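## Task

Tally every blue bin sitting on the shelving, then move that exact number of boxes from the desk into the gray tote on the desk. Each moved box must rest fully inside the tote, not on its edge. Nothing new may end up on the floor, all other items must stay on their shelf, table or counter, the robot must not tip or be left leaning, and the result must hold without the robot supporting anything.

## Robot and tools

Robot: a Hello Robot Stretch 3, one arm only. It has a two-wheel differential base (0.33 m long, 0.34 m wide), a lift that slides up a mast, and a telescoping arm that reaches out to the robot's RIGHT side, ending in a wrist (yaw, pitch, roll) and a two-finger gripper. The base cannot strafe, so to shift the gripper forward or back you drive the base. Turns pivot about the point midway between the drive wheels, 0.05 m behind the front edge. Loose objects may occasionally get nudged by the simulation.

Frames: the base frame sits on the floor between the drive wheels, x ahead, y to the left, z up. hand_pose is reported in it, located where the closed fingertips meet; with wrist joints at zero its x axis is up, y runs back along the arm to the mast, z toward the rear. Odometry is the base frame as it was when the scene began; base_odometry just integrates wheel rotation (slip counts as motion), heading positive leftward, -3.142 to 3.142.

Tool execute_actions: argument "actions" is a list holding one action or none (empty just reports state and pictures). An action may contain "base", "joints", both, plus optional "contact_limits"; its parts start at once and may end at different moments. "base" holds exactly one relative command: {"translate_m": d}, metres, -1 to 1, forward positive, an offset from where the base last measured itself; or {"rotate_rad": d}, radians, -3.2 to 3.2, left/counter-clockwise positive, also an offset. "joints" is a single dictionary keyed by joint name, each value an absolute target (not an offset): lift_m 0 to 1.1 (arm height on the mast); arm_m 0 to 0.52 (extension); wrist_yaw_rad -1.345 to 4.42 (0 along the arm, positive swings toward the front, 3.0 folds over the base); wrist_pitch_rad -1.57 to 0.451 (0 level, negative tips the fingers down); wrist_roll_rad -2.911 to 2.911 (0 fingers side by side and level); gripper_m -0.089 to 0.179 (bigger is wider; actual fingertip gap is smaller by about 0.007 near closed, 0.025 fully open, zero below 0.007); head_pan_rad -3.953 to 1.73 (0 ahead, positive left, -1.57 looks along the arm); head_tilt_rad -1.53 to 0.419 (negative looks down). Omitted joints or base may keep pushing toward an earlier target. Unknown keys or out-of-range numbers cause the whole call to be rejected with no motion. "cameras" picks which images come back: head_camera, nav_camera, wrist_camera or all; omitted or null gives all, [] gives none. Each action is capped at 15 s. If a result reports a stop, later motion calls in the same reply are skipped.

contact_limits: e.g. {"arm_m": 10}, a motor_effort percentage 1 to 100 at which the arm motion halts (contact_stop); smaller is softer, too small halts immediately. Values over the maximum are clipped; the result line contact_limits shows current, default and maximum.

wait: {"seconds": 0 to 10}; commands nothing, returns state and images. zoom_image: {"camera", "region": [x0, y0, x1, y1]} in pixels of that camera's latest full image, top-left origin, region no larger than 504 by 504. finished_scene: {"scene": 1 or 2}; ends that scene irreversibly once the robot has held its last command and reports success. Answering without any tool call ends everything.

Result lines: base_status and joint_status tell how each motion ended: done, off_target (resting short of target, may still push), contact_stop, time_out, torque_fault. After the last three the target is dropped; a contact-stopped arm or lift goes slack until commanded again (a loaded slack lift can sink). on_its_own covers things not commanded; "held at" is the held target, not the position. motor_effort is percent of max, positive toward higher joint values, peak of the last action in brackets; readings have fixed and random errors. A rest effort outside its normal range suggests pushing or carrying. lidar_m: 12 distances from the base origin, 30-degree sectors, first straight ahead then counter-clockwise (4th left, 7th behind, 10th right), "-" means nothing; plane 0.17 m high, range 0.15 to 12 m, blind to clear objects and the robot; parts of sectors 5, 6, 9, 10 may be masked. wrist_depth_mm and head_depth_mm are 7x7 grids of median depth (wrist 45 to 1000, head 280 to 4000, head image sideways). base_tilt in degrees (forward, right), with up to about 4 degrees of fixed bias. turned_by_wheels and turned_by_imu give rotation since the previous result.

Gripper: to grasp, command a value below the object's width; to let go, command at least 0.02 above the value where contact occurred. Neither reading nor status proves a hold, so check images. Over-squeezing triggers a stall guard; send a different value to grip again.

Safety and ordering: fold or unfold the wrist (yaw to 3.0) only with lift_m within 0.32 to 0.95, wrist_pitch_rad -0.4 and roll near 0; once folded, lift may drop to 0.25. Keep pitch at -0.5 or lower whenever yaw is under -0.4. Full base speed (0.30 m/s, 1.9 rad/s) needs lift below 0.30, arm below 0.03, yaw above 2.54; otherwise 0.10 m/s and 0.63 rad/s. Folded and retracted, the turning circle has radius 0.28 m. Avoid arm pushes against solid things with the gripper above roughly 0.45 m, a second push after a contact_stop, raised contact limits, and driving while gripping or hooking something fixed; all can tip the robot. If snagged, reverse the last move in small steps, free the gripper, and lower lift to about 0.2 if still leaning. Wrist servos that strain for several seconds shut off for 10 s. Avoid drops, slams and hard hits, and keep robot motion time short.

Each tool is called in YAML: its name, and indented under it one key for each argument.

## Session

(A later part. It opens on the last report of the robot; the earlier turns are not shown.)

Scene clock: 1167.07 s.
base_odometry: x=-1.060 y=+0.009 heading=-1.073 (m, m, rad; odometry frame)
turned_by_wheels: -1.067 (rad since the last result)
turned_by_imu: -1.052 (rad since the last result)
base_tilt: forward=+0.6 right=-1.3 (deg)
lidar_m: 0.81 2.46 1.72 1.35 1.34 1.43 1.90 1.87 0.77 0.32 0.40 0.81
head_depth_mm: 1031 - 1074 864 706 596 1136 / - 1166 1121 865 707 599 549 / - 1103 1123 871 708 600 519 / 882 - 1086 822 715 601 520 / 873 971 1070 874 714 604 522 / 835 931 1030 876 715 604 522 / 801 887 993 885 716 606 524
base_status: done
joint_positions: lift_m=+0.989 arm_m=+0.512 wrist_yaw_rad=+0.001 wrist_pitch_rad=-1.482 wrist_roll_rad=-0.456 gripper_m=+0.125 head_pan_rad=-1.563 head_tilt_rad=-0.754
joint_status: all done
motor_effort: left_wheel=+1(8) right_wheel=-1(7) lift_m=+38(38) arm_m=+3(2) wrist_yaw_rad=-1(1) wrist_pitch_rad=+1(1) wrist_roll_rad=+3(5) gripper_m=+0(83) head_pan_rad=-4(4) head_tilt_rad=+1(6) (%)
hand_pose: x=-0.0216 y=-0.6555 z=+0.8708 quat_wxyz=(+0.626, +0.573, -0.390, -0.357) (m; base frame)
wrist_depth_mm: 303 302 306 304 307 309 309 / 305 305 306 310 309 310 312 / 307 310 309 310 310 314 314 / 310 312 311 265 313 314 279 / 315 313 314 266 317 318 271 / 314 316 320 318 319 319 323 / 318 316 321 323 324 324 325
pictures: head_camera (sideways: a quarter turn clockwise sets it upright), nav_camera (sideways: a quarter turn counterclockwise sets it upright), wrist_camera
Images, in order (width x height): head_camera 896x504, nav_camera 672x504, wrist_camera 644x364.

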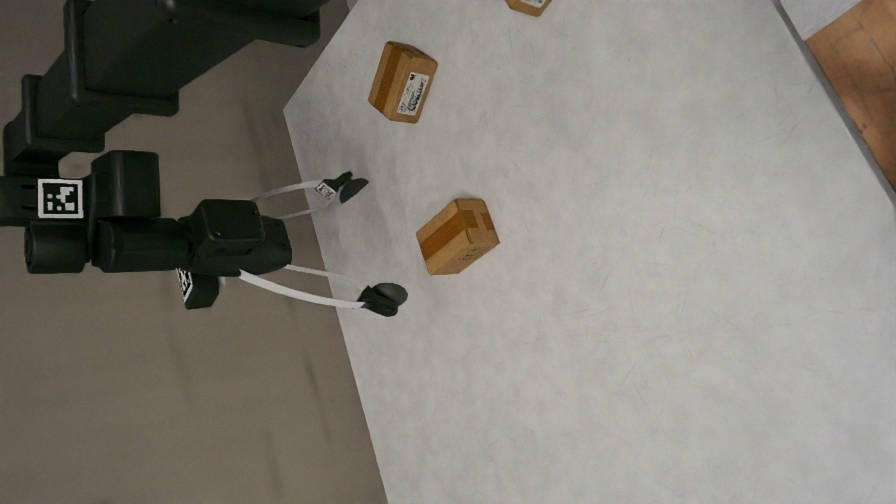

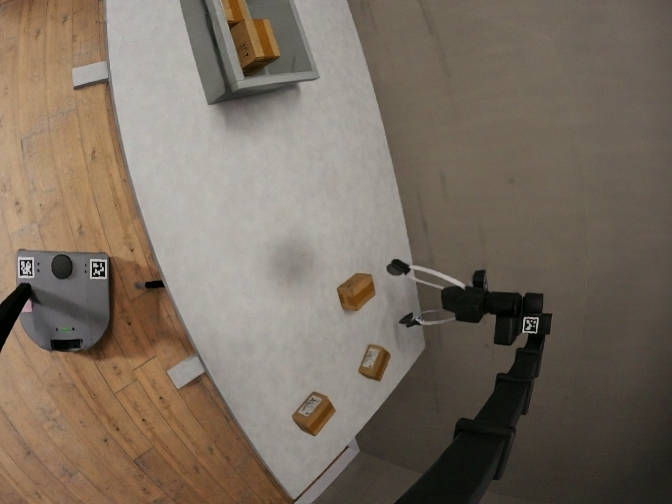

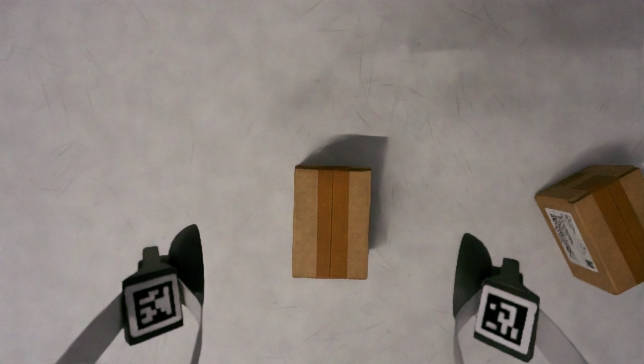

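execute_actions:
  actions:
    - {"base": {"rotate_rad": -0.009}, "joints": {"lift_m": 0.862, "arm_m": 0.511}}
  cameras: ["wrist_camera", "head_camera"]

Scene clock: 1190.37 s.
base_odometry: x=-1.060 y=+0.009 heading=-1.082 (m, m, rad; odometry frame)
turned_by_wheels: -0.009 (rad since the last result)
turned_by_imu: -0.010 (rad since the last result)
base_tilt: forward=+0.7 right=-1.3 (deg)
lidar_m: 0.81 2.46 1.74 1.35 1.34 1.42 1.90 1.87 0.77 0.32 0.40 0.82
head_depth_mm: 1075 1236 1371 - - 584 1136 / 1019 1137 - 841 709 599 550 / 967 1053 1077 868 710 598 529 / 920 1004 - 799 710 601 521 / 877 976 1065 878 715 602 521 / 836 931 1033 877 717 604 521 / 801 887 992 884 719 606 524
base_status: done
joint_positions: lift_m=+0.863 arm_m=+0.511 wrist_yaw_rad=+0.001 wrist_pitch_rad=-1.482 wrist_roll_rad=-0.456 gripper_m=+0.125 head_pan_rad=-1.563 head_tilt_rad=-0.754
joint_status: all done
motor_effort: left_wheel=+1(8) right_wheel=-1(9) lift_m=+15(32) arm_m=-3(1) wrist_yaw_rad=+0(1) wrist_pitch_rad=+1(1) wrist_roll_rad=+3(3) gripper_m=+0(0) head_pan_rad=-3(4) head_tilt_rad=+2(1) (%)
hand_pose: x=-0.0216 y=-0.6551 z=+0.7439 quat_wxyz=(+0.626, +0.573, -0.390, -0.357) (m; base frame)
wrist_depth_mm: 180 181 181 182 182 184 184 / 182 182 183 184 184 185 185 / 183 184 184 185 186 187 187 / 184 185 186 137 187 188 189 / 186 186 188 138 188 190 191 / 188 187 189 139 190 192 192 / 189 191 191 140 191 193 194
pictures: head_camera (sideways: a quarter turn clockwise sets it upright), wrist_camera
Images, in order (width x height): head_camera 896x504, wrist_camera 644x364.

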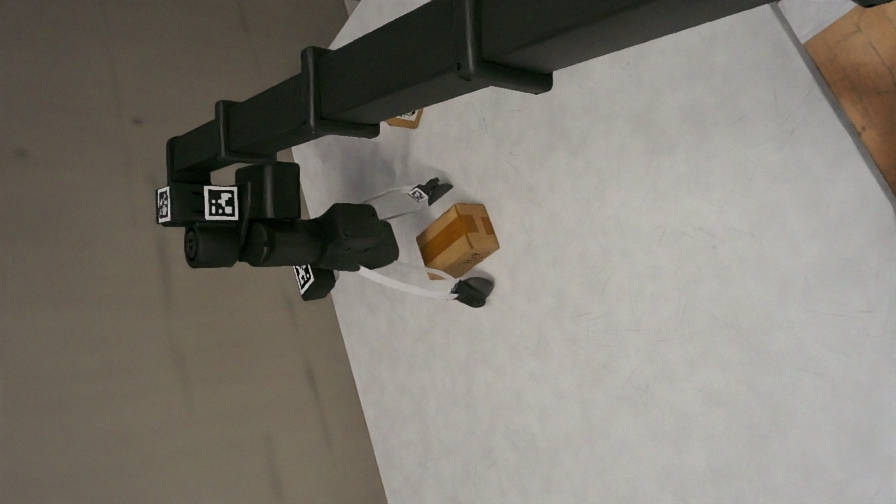

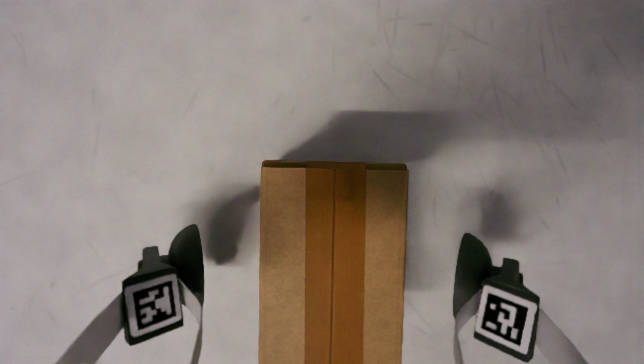

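The box is centred between the fingertips, so I'll close the gripper on it.

execute_actions:
  actions:
    - {"joints": {"gripper_m": 0.022}}
  cameras: ["wrist_camera"]

Scene clock: 1199.33 s.
base_odometry: x=-1.060 y=+0.009 heading=-1.082 (m, m, rad; odometry frame)
turned_by_wheels: +0.000 (rad since the last result)
turned_by_imu: -0.001 (rad since the last result)
base_tilt: forward=+0.7 right=-1.3 (deg)
lidar_m: 0.81 2.45 1.73 1.35 1.34 1.43 1.90 1.87 0.77 0.32 0.40 0.82
head_depth_mm: 1071 1229 1372 - - 584 1138 / 1020 1140 - 843 706 598 549 / 966 1049 1080 871 710 598 529 / 918 1005 - 797 712 602 520 / 877 978 1061 875 713 601 520 / 841 931 1033 883 716 604 522 / 803 887 993 883 717 605 525
base_status: not commanded
joint_positions: lift_m=+0.863 arm_m=+0.511 wrist_yaw_rad=+0.001 wrist_pitch_rad=-1.482 wrist_roll_rad=-0.456 gripper_m=+0.023 head_pan_rad=-1.563 head_tilt_rad=-0.754
joint_status: all done
motor_effort: left_wheel=+1(2) right_wheel=-1(1) lift_m=+15(15) arm_m=-3(4) wrist_yaw_rad=-1(1) wrist_pitch_rad=+1(1) wrist_roll_rad=+3(3) gripper_m=-15(92) head_pan_rad=-4(4) head_tilt_rad=+1(0) (%)
hand_pose: x=-0.0216 y=-0.6551 z=+0.7439 quat_wxyz=(+0.626, +0.573, -0.390, -0.357) (m; base frame)
wrist_depth_mm: 180 180 182 181 182 183 184 / 182 182 183 183 184 185 186 / 183 184 185 185 185 187 187 / 185 185 186 134 187 188 188 / 186 186 186 135 188 190 190 / 188 188 135 136 136 192 192 / 190 189 190 137 138 193 194
pictures: wrist_camera
Images, in order (width x height): wrist_camera 644x364.

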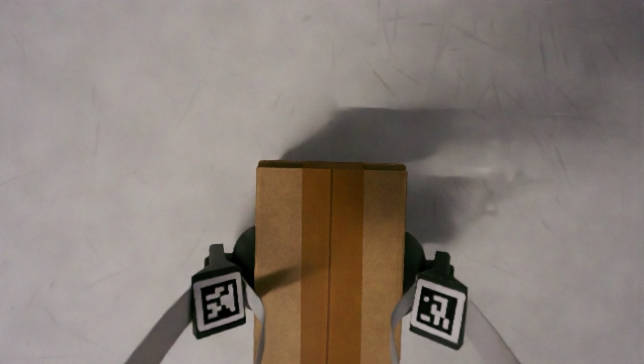

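execute_actions:
  actions:
    - {"base": {"rotate_rad": 0.64}, "joints": {"lift_m": 1.0, "arm_m": 0.445, "wrist_roll_rad": -0.857}}
  cameras: ["wrist_camera"]

execute_actions:
  actions:
    - {"base": {"rotate_rad": 0.601}, "joints": {"head_tilt_rad": -0.82}}

Scene clock: 1219.83 s.
base_odometry: x=-1.060 y=+0.009 heading=-0.442 (m, m, rad; odometry frame)
turned_by_wheels: +0.640 (rad since the last result)
turned_by_imu: +0.629 (rad since the last result)
base_tilt: forward=+0.8 right=-1.2 (deg)
lidar_m: 2.45 1.59 1.34 1.33 1.50 1.87 1.87 0.32 0.32 0.40 0.81 1.76
head_depth_mm: 769 - 1006 863 709 597 516 / - 916 1008 867 707 596 517 / - 936 1032 845 711 599 519 / 822 - 1047 820 714 601 520 / 849 944 1050 874 714 602 522 / 863 975 1074 877 634 599 522 / 878 991 1094 735 611 605 524
base_status: done
joint_positions: lift_m=+0.999 arm_m=+0.445 wrist_yaw_rad=+0.001 wrist_pitch_rad=-1.481 wrist_roll_rad=-0.852 gripper_m=+0.023 head_pan_rad=-1.563 head_tilt_rad=-0.754
joint_status: all done
motor_effort: left_wheel=-1(7) right_wheel=+2(9) lift_m=+38(43) arm_m=-4(3) wrist_yaw_rad=-1(1) wrist_pitch_rad=+1(1) wrist_roll_rad=-3(4) gripper_m=-14(15) head_pan_rad=-4(4) head_tilt_rad=+2(1) (%)
hand_pose: x=-0.0215 y=-0.5894 z=+0.8808 quat_wxyz=(+0.691, +0.632, -0.259, -0.237) (m; base frame)
wrist_depth_mm: 278 305 309 310 315 317 321 / 258 270 314 315 317 322 325 / 250 200 317 317 322 327 330 / 196 317 319 134 326 328 332 / 317 320 321 135 329 332 337 / 320 323 135 136 136 337 341 / 322 327 330 137 138 342 345
pictures: wrist_camera
Images, in order (width x height): wrist_camera 644x364.

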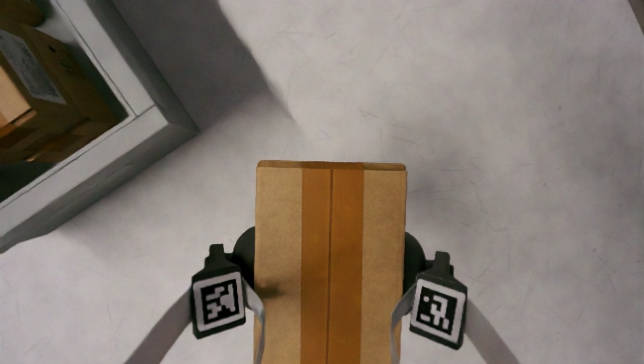

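Scene clock: 1221.73 s.
base_odometry: x=-1.060 y=+0.009 heading=+0.159 (m, m, rad; odometry frame)
turned_by_wheels: +0.601 (rad since the last result)
turned_by_imu: +0.591 (rad since the last result)
base_tilt: forward=+0.7 right=-1.3 (deg)
lidar_m: 1.52 1.33 1.33 1.56 1.87 1.87 0.32 0.62 0.40 0.81 2.01 2.45
head_depth_mm: - 1050 1008 745 674 579 506 / - 1105 1017 704 636 579 506 / - 1189 1018 685 634 580 536 / - - 677 710 669 582 1143 / 1299 1543 1028 726 681 621 1161 / 1401 1684 1819 819 699 1304 1171 / 1626 1957 2316 826 1455 1340 1174
base_status: done
joint_positions: lift_m=+0.999 arm_m=+0.445 wrist_yaw_rad=+0.001 wrist_pitch_rad=-1.481 wrist_roll_rad=-0.852 gripper_m=+0.023 head_pan_rad=-1.563 head_tilt_rad=-0.810
joint_status: all done
motor_effort: left_wheel=-1(8) right_wheel=+2(10) lift_m=+39(39) arm_m=-3(4) wrist_yaw_rad=-1(1) wrist_pitch_rad=+0(0) wrist_roll_rad=-3(3) gripper_m=-15(14) head_pan_rad=-4(5) head_tilt_rad=-4(11) (%)
hand_pose: x=-0.0215 y=-0.5894 z=+0.8808 quat_wxyz=(+0.691, +0.632, -0.259, -0.237) (m; base frame)
wrist_depth_mm: 631 305 310 314 315 319 320 / 639 309 315 314 318 324 326 / 981 310 245 266 239 325 331 / - 315 248 134 239 329 331 / - 317 223 135 215 334 336 / - 322 135 135 136 337 343 / 327 324 225 136 138 340 345
pictures: head_camera (sideways: a quarter turn clockwise sets it upright), nav_camera (sideways: a quarter turn counterclockwise sets it upright), wrist_camera
Images, in order (width x height): head_camera 896x504, nav_camera 672x504, wrist_camera 644x364.

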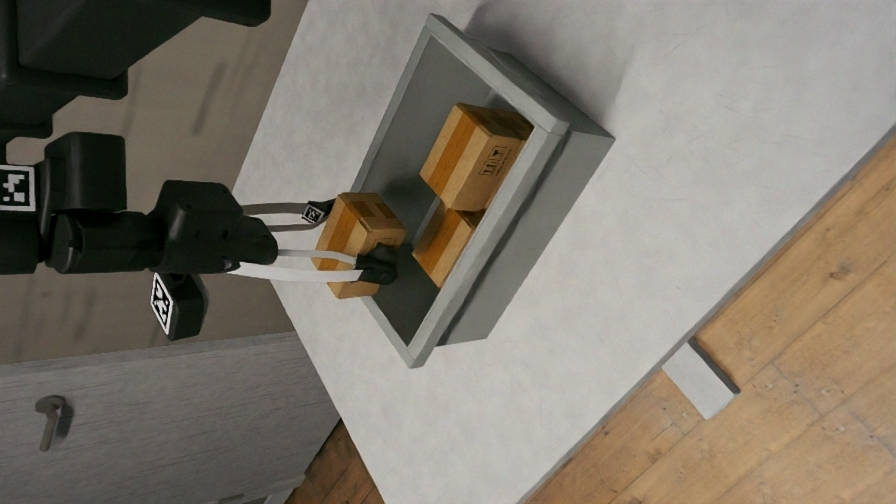

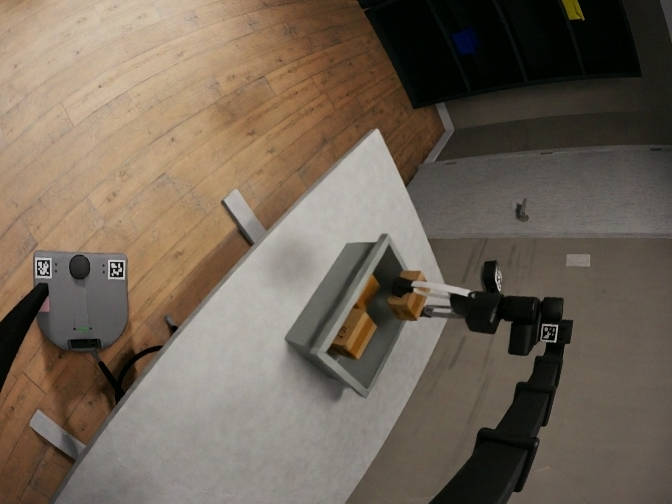

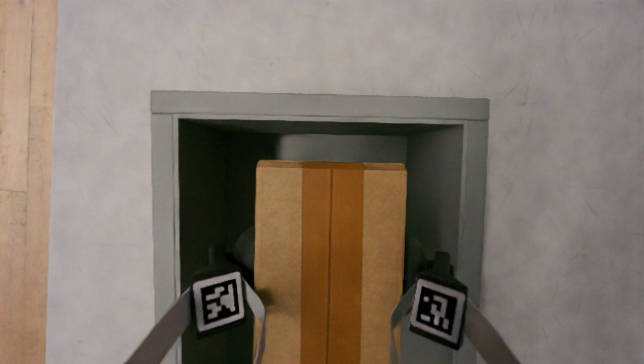

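zoom_image:
  camera: "wrist_camera"
  region: [140, 80, 500, 364]

Region (140, 80, 500, 364) of wrist_camera's 644x364 image, scaled by 1.400; it fills the top 398 rows of this view, and the rest is white.

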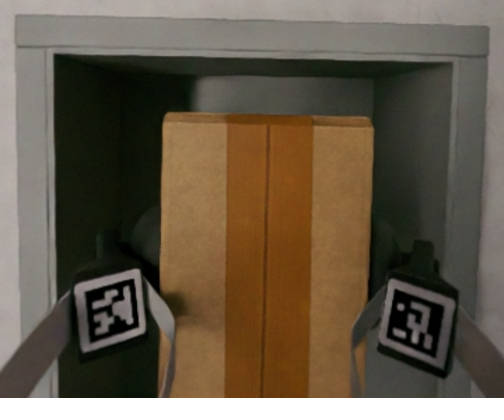

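execute_actions:
  actions:
    - {"base": {"rotate_rad": 0.0045}, "joints": {"lift_m": 0.915, "arm_m": 0.442}}
  cameras: ["wrist_camera", "head_camera"]

Scene clock: 1270.47 s.
base_odometry: x=-1.060 y=+0.009 heading=+0.163 (m, m, rad; odometry frame)
turned_by_wheels: +0.004 (rad since the last result)
turned_by_imu: +0.003 (rad since the last result)
base_tilt: forward=+0.7 right=-1.3 (deg)
lidar_m: 1.52 1.33 1.33 1.57 1.87 1.86 0.32 0.62 0.40 0.81 2.02 2.46
head_depth_mm: 925 990 - 692 672 578 505 / 985 - 984 703 633 581 508 / 1058 - 1002 685 635 580 536 / 1174 - 799 686 670 582 1144 / 1320 1525 994 726 683 1255 1168 / 1425 1708 1883 822 698 1314 1168 / 1648 1975 2286 822 1495 1340 1167
base_status: done
joint_positions: lift_m=+0.916 arm_m=+0.442 wrist_yaw_rad=+0.001 wrist_pitch_rad=-1.481 wrist_roll_rad=-0.852 gripper_m=+0.023 head_pan_rad=-1.563 head_tilt_rad=-0.810
joint_status: all done
motor_effort: left_wheel=-2(9) right_wheel=+2(10) lift_m=+16(34) arm_m=-3(1) wrist_yaw_rad=-1(0) wrist_pitch_rad=+0(1) wrist_roll_rad=-3(3) gripper_m=-15(14) head_pan_rad=-4(4) head_tilt_rad=-3(3) (%)
hand_pose: x=-0.0215 y=-0.5864 z=+0.7969 quat_wxyz=(+0.691, +0.632, -0.259, -0.237) (m; base frame)
wrist_depth_mm: 224 226 228 232 233 236 238 / 113 114 115 116 118 119 120 / 115 143 230 233 234 157 125 / 116 143 233 134 236 166 124 / 117 144 210 134 225 166 125 / 119 145 135 135 136 164 130 / 120 135 214 136 138 153 129
pictures: head_camera (sideways: a quarter turn clockwise sets it upright), wrist_camera
Images, in order (width x height): head_camera 896x504, wrist_camera 644x364.

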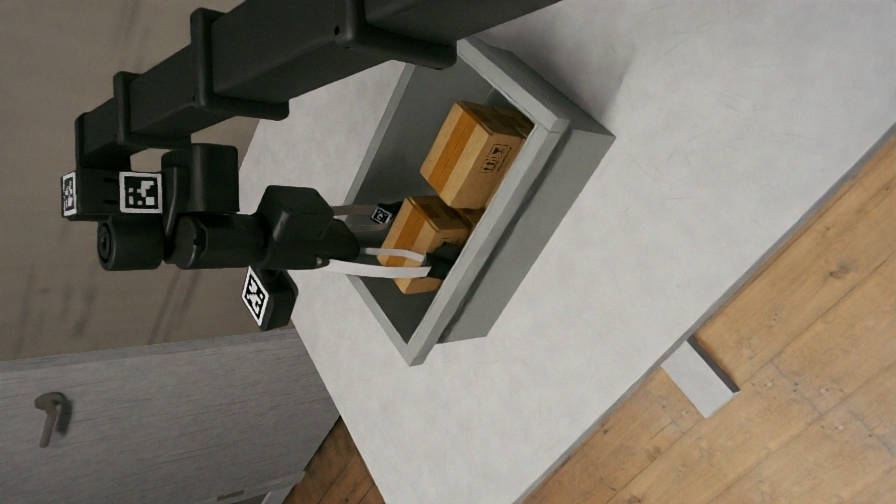

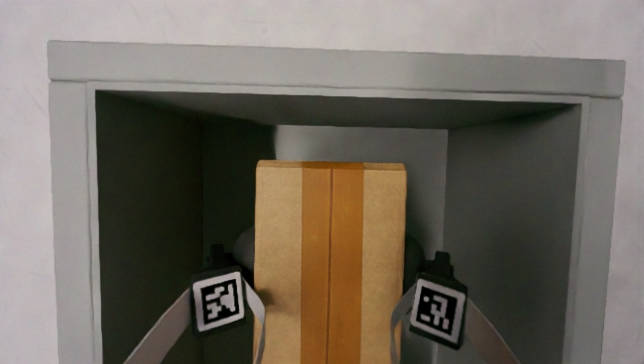

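execute_actions:
  actions:
    - {"joints": {"gripper_m": 0.095}}
  cameras: ["wrist_camera"]

execute_actions:
  actions:
    - {"joints": {"lift_m": 0.985, "head_pan_rad": -2.0}}

Scene clock: 1277.17 s.
base_odometry: x=-1.060 y=+0.009 heading=+0.163 (m, m, rad; odometry frame)
turned_by_wheels: +0.000 (rad since the last result)
turned_by_imu: -0.001 (rad since the last result)
base_tilt: forward=+0.7 right=-1.3 (deg)
lidar_m: 1.52 1.33 1.33 1.57 1.87 1.85 0.32 0.62 0.40 0.81 2.02 2.46
head_depth_mm: 929 992 - 691 676 579 506 / 982 - 983 701 630 578 506 / 1053 - 1001 682 634 580 535 / 1177 - - 687 668 581 1140 / 1319 1519 991 726 682 1251 1173 / 1423 1698 1896 824 697 1309 1167 / 1642 1977 2293 826 1498 1338 1168
base_status: not commanded
joint_positions: lift_m=+0.916 arm_m=+0.442 wrist_yaw_rad=+0.001 wrist_pitch_rad=-1.481 wrist_roll_rad=-0.852 gripper_m=+0.095 head_pan_rad=-1.563 head_tilt_rad=-0.810
joint_status: all done
motor_effort: left_wheel=-2(2) right_wheel=+2(2) lift_m=+16(16) arm_m=-3(4) wrist_yaw_rad=-1(1) wrist_pitch_rad=+0(0) wrist_roll_rad=-3(3) gripper_m=+0(81) head_pan_rad=-3(4) head_tilt_rad=-4(4) (%)
hand_pose: x=-0.0215 y=-0.5864 z=+0.7969 quat_wxyz=(+0.691, +0.632, -0.259, -0.237) (m; base frame)
wrist_depth_mm: 224 226 228 230 234 236 238 / 114 114 115 116 118 119 121 / 115 143 231 232 236 156 125 / 116 144 234 136 236 166 124 / 117 145 235 137 139 165 125 / 119 135 239 139 141 154 130 / 120 141 242 141 242 150 130
pictures: wrist_camera
Images, in order (width x height): wrist_camera 644x364.

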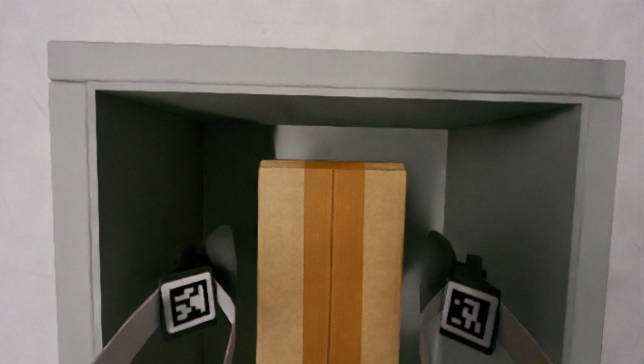

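Scene clock: 1278.63 s.
base_odometry: x=-1.060 y=+0.009 heading=+0.163 (m, m, rad; odometry frame)
turned_by_wheels: +0.000 (rad since the last result)
turned_by_imu: +0.000 (rad since the last result)
base_tilt: forward=+0.6 right=-1.2 (deg)
lidar_m: 1.51 1.33 1.33 1.56 1.87 1.86 0.32 0.62 0.40 0.81 2.02 2.46
head_depth_mm: 803 902 - - - 578 506 / 831 921 - - 652 580 507 / 858 927 - 793 678 581 508 / 885 - - 782 680 580 527 / 897 - 990 707 635 582 539 / 918 1134 1022 673 638 585 1129 / - 1163 1032 693 654 585 1174
base_status: not commanded
joint_positions: lift_m=+0.984 arm_m=+0.442 wrist_yaw_rad=+0.001 wrist_pitch_rad=-1.481 wrist_roll_rad=-0.852 gripper_m=+0.095 head_pan_rad=-1.993 head_tilt_rad=-0.810
joint_status: all done
motor_effort: left_wheel=-2(2) right_wheel=+3(3) lift_m=+38(38) arm_m=-3(3) wrist_yaw_rad=-1(1) wrist_pitch_rad=+0(0) wrist_roll_rad=-3(3) gripper_m=+0(0) head_pan_rad=-4(35) head_tilt_rad=-3(3) (%)
hand_pose: x=-0.0215 y=-0.5864 z=+0.8658 quat_wxyz=(+0.691, +0.632, -0.259, -0.237) (m; base frame)
wrist_depth_mm: 624 293 295 297 301 304 306 / 633 294 295 299 304 307 311 / 297 295 233 266 241 208 315 / 298 300 303 205 306 207 318 / 304 302 306 207 311 317 323 / 307 308 311 209 311 320 324 / 311 309 312 221 316 325 329
pictures: head_camera (sideways: a quarter turn clockwise sets it upright), nav_camera (sideways: a quarter turn counterclockwise sets it upright), wrist_camera
Images, in order (width x height): head_camera 896x504, nav_camera 672x504, wrist_camera 644x364.

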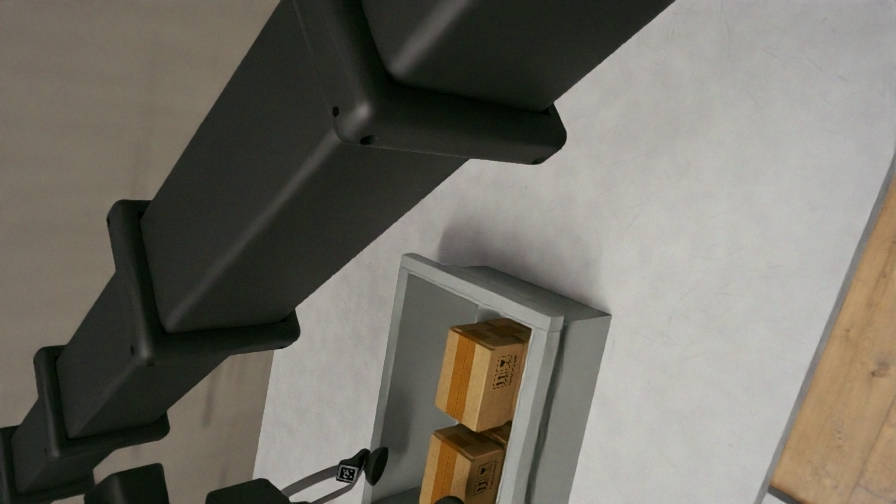

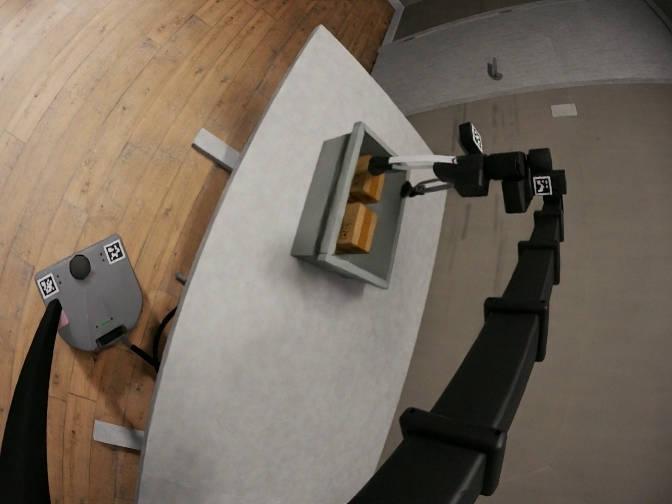

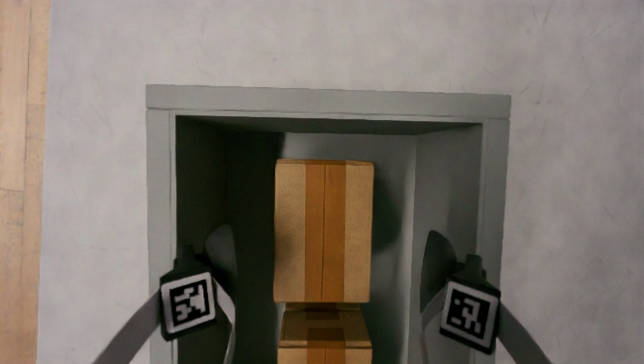

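All four boxes are in the tote and below the rim. One head turn will show whether the two leftover boxes are still on the desk.

execute_actions:
  actions:
    - {"joints": {"head_pan_rad": -2.8}}
  cameras: ["nav_camera", "head_camera"]

Scene clock: 1306.73 s.
base_odometry: x=-1.060 y=+0.009 heading=+0.163 (m, m, rad; odometry frame)
turned_by_wheels: +0.000 (rad since the last result)
turned_by_imu: -0.001 (rad since the last result)
base_tilt: forward=+0.7 right=-1.3 (deg)
lidar_m: 1.51 1.33 1.33 1.57 1.87 1.86 0.32 0.62 0.40 0.81 2.01 2.45
head_depth_mm: 1084 1254 1028 - - - 1135 / 1030 1186 1016 - - - 1142 / 977 1118 1020 - - - 1105 / 931 1056 1027 - - 549 526 / 889 998 1028 - - 560 510 / 852 955 1035 - - 572 511 / 818 909 1001 - - 574 510
base_status: not commanded
joint_positions: lift_m=+0.984 arm_m=+0.442 wrist_yaw_rad=+0.001 wrist_pitch_rad=-1.481 wrist_roll_rad=-0.852 gripper_m=+0.095 head_pan_rad=-2.793 head_tilt_rad=-0.810
joint_status: all done
motor_effort: left_wheel=-2(2) right_wheel=+2(3) lift_m=+38(38) arm_m=-3(3) wrist_yaw_rad=-1(2) wrist_pitch_rad=+1(1) wrist_roll_rad=-3(3) gripper_m=+0(1) head_pan_rad=-4(45) head_tilt_rad=-4(3) (%)
hand_pose: x=-0.0215 y=-0.5864 z=+0.8658 quat_wxyz=(+0.691, +0.632, -0.259, -0.237) (m; base frame)
wrist_depth_mm: 624 292 294 296 301 306 309 / 630 294 295 300 302 309 312 / 296 295 232 265 242 208 314 / 300 299 301 205 306 208 319 / 303 302 305 207 309 318 322 / 307 306 309 210 314 323 328 / 311 311 310 220 316 326 330
pictures: head_camera (sideways: a quarter turn clockwise sets it upright), nav_camera (sideways: a quarter turn counterclockwise sets it upright)
Images, in order (width x height): head_camera 896x504, nav_camera 672x504.

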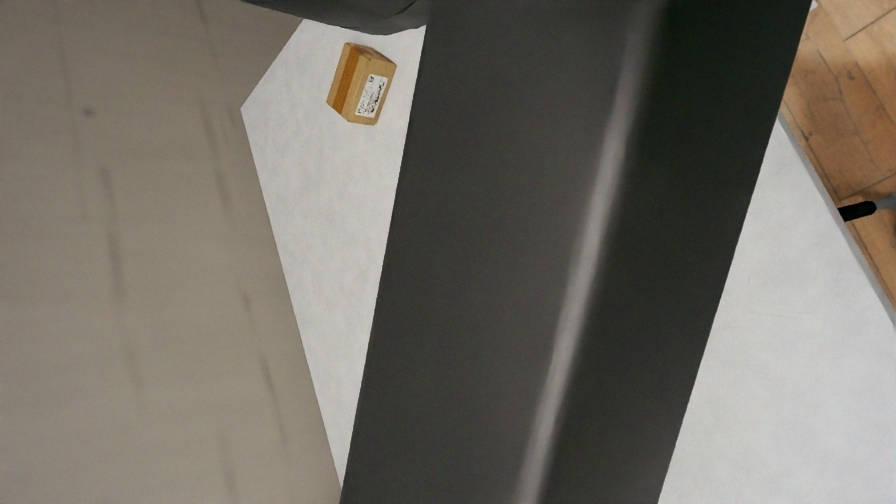

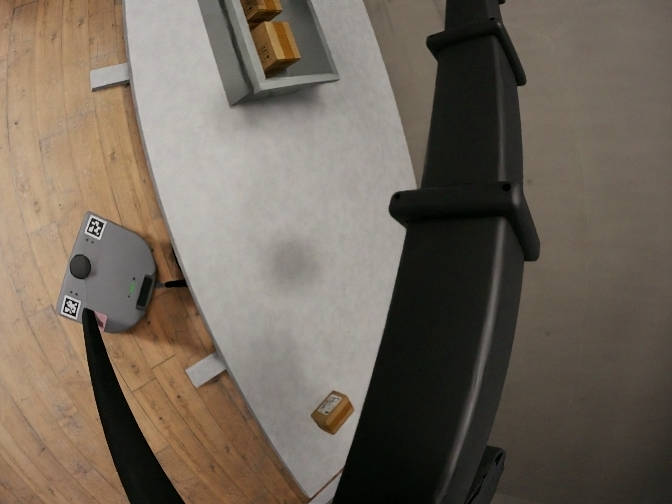

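Both leftover boxes are still on the desk, with one visible in each camera. The visible floor is clear and the tote holds four boxes.

finished_scene:
  scene: 2

The scene is finished: the task was done.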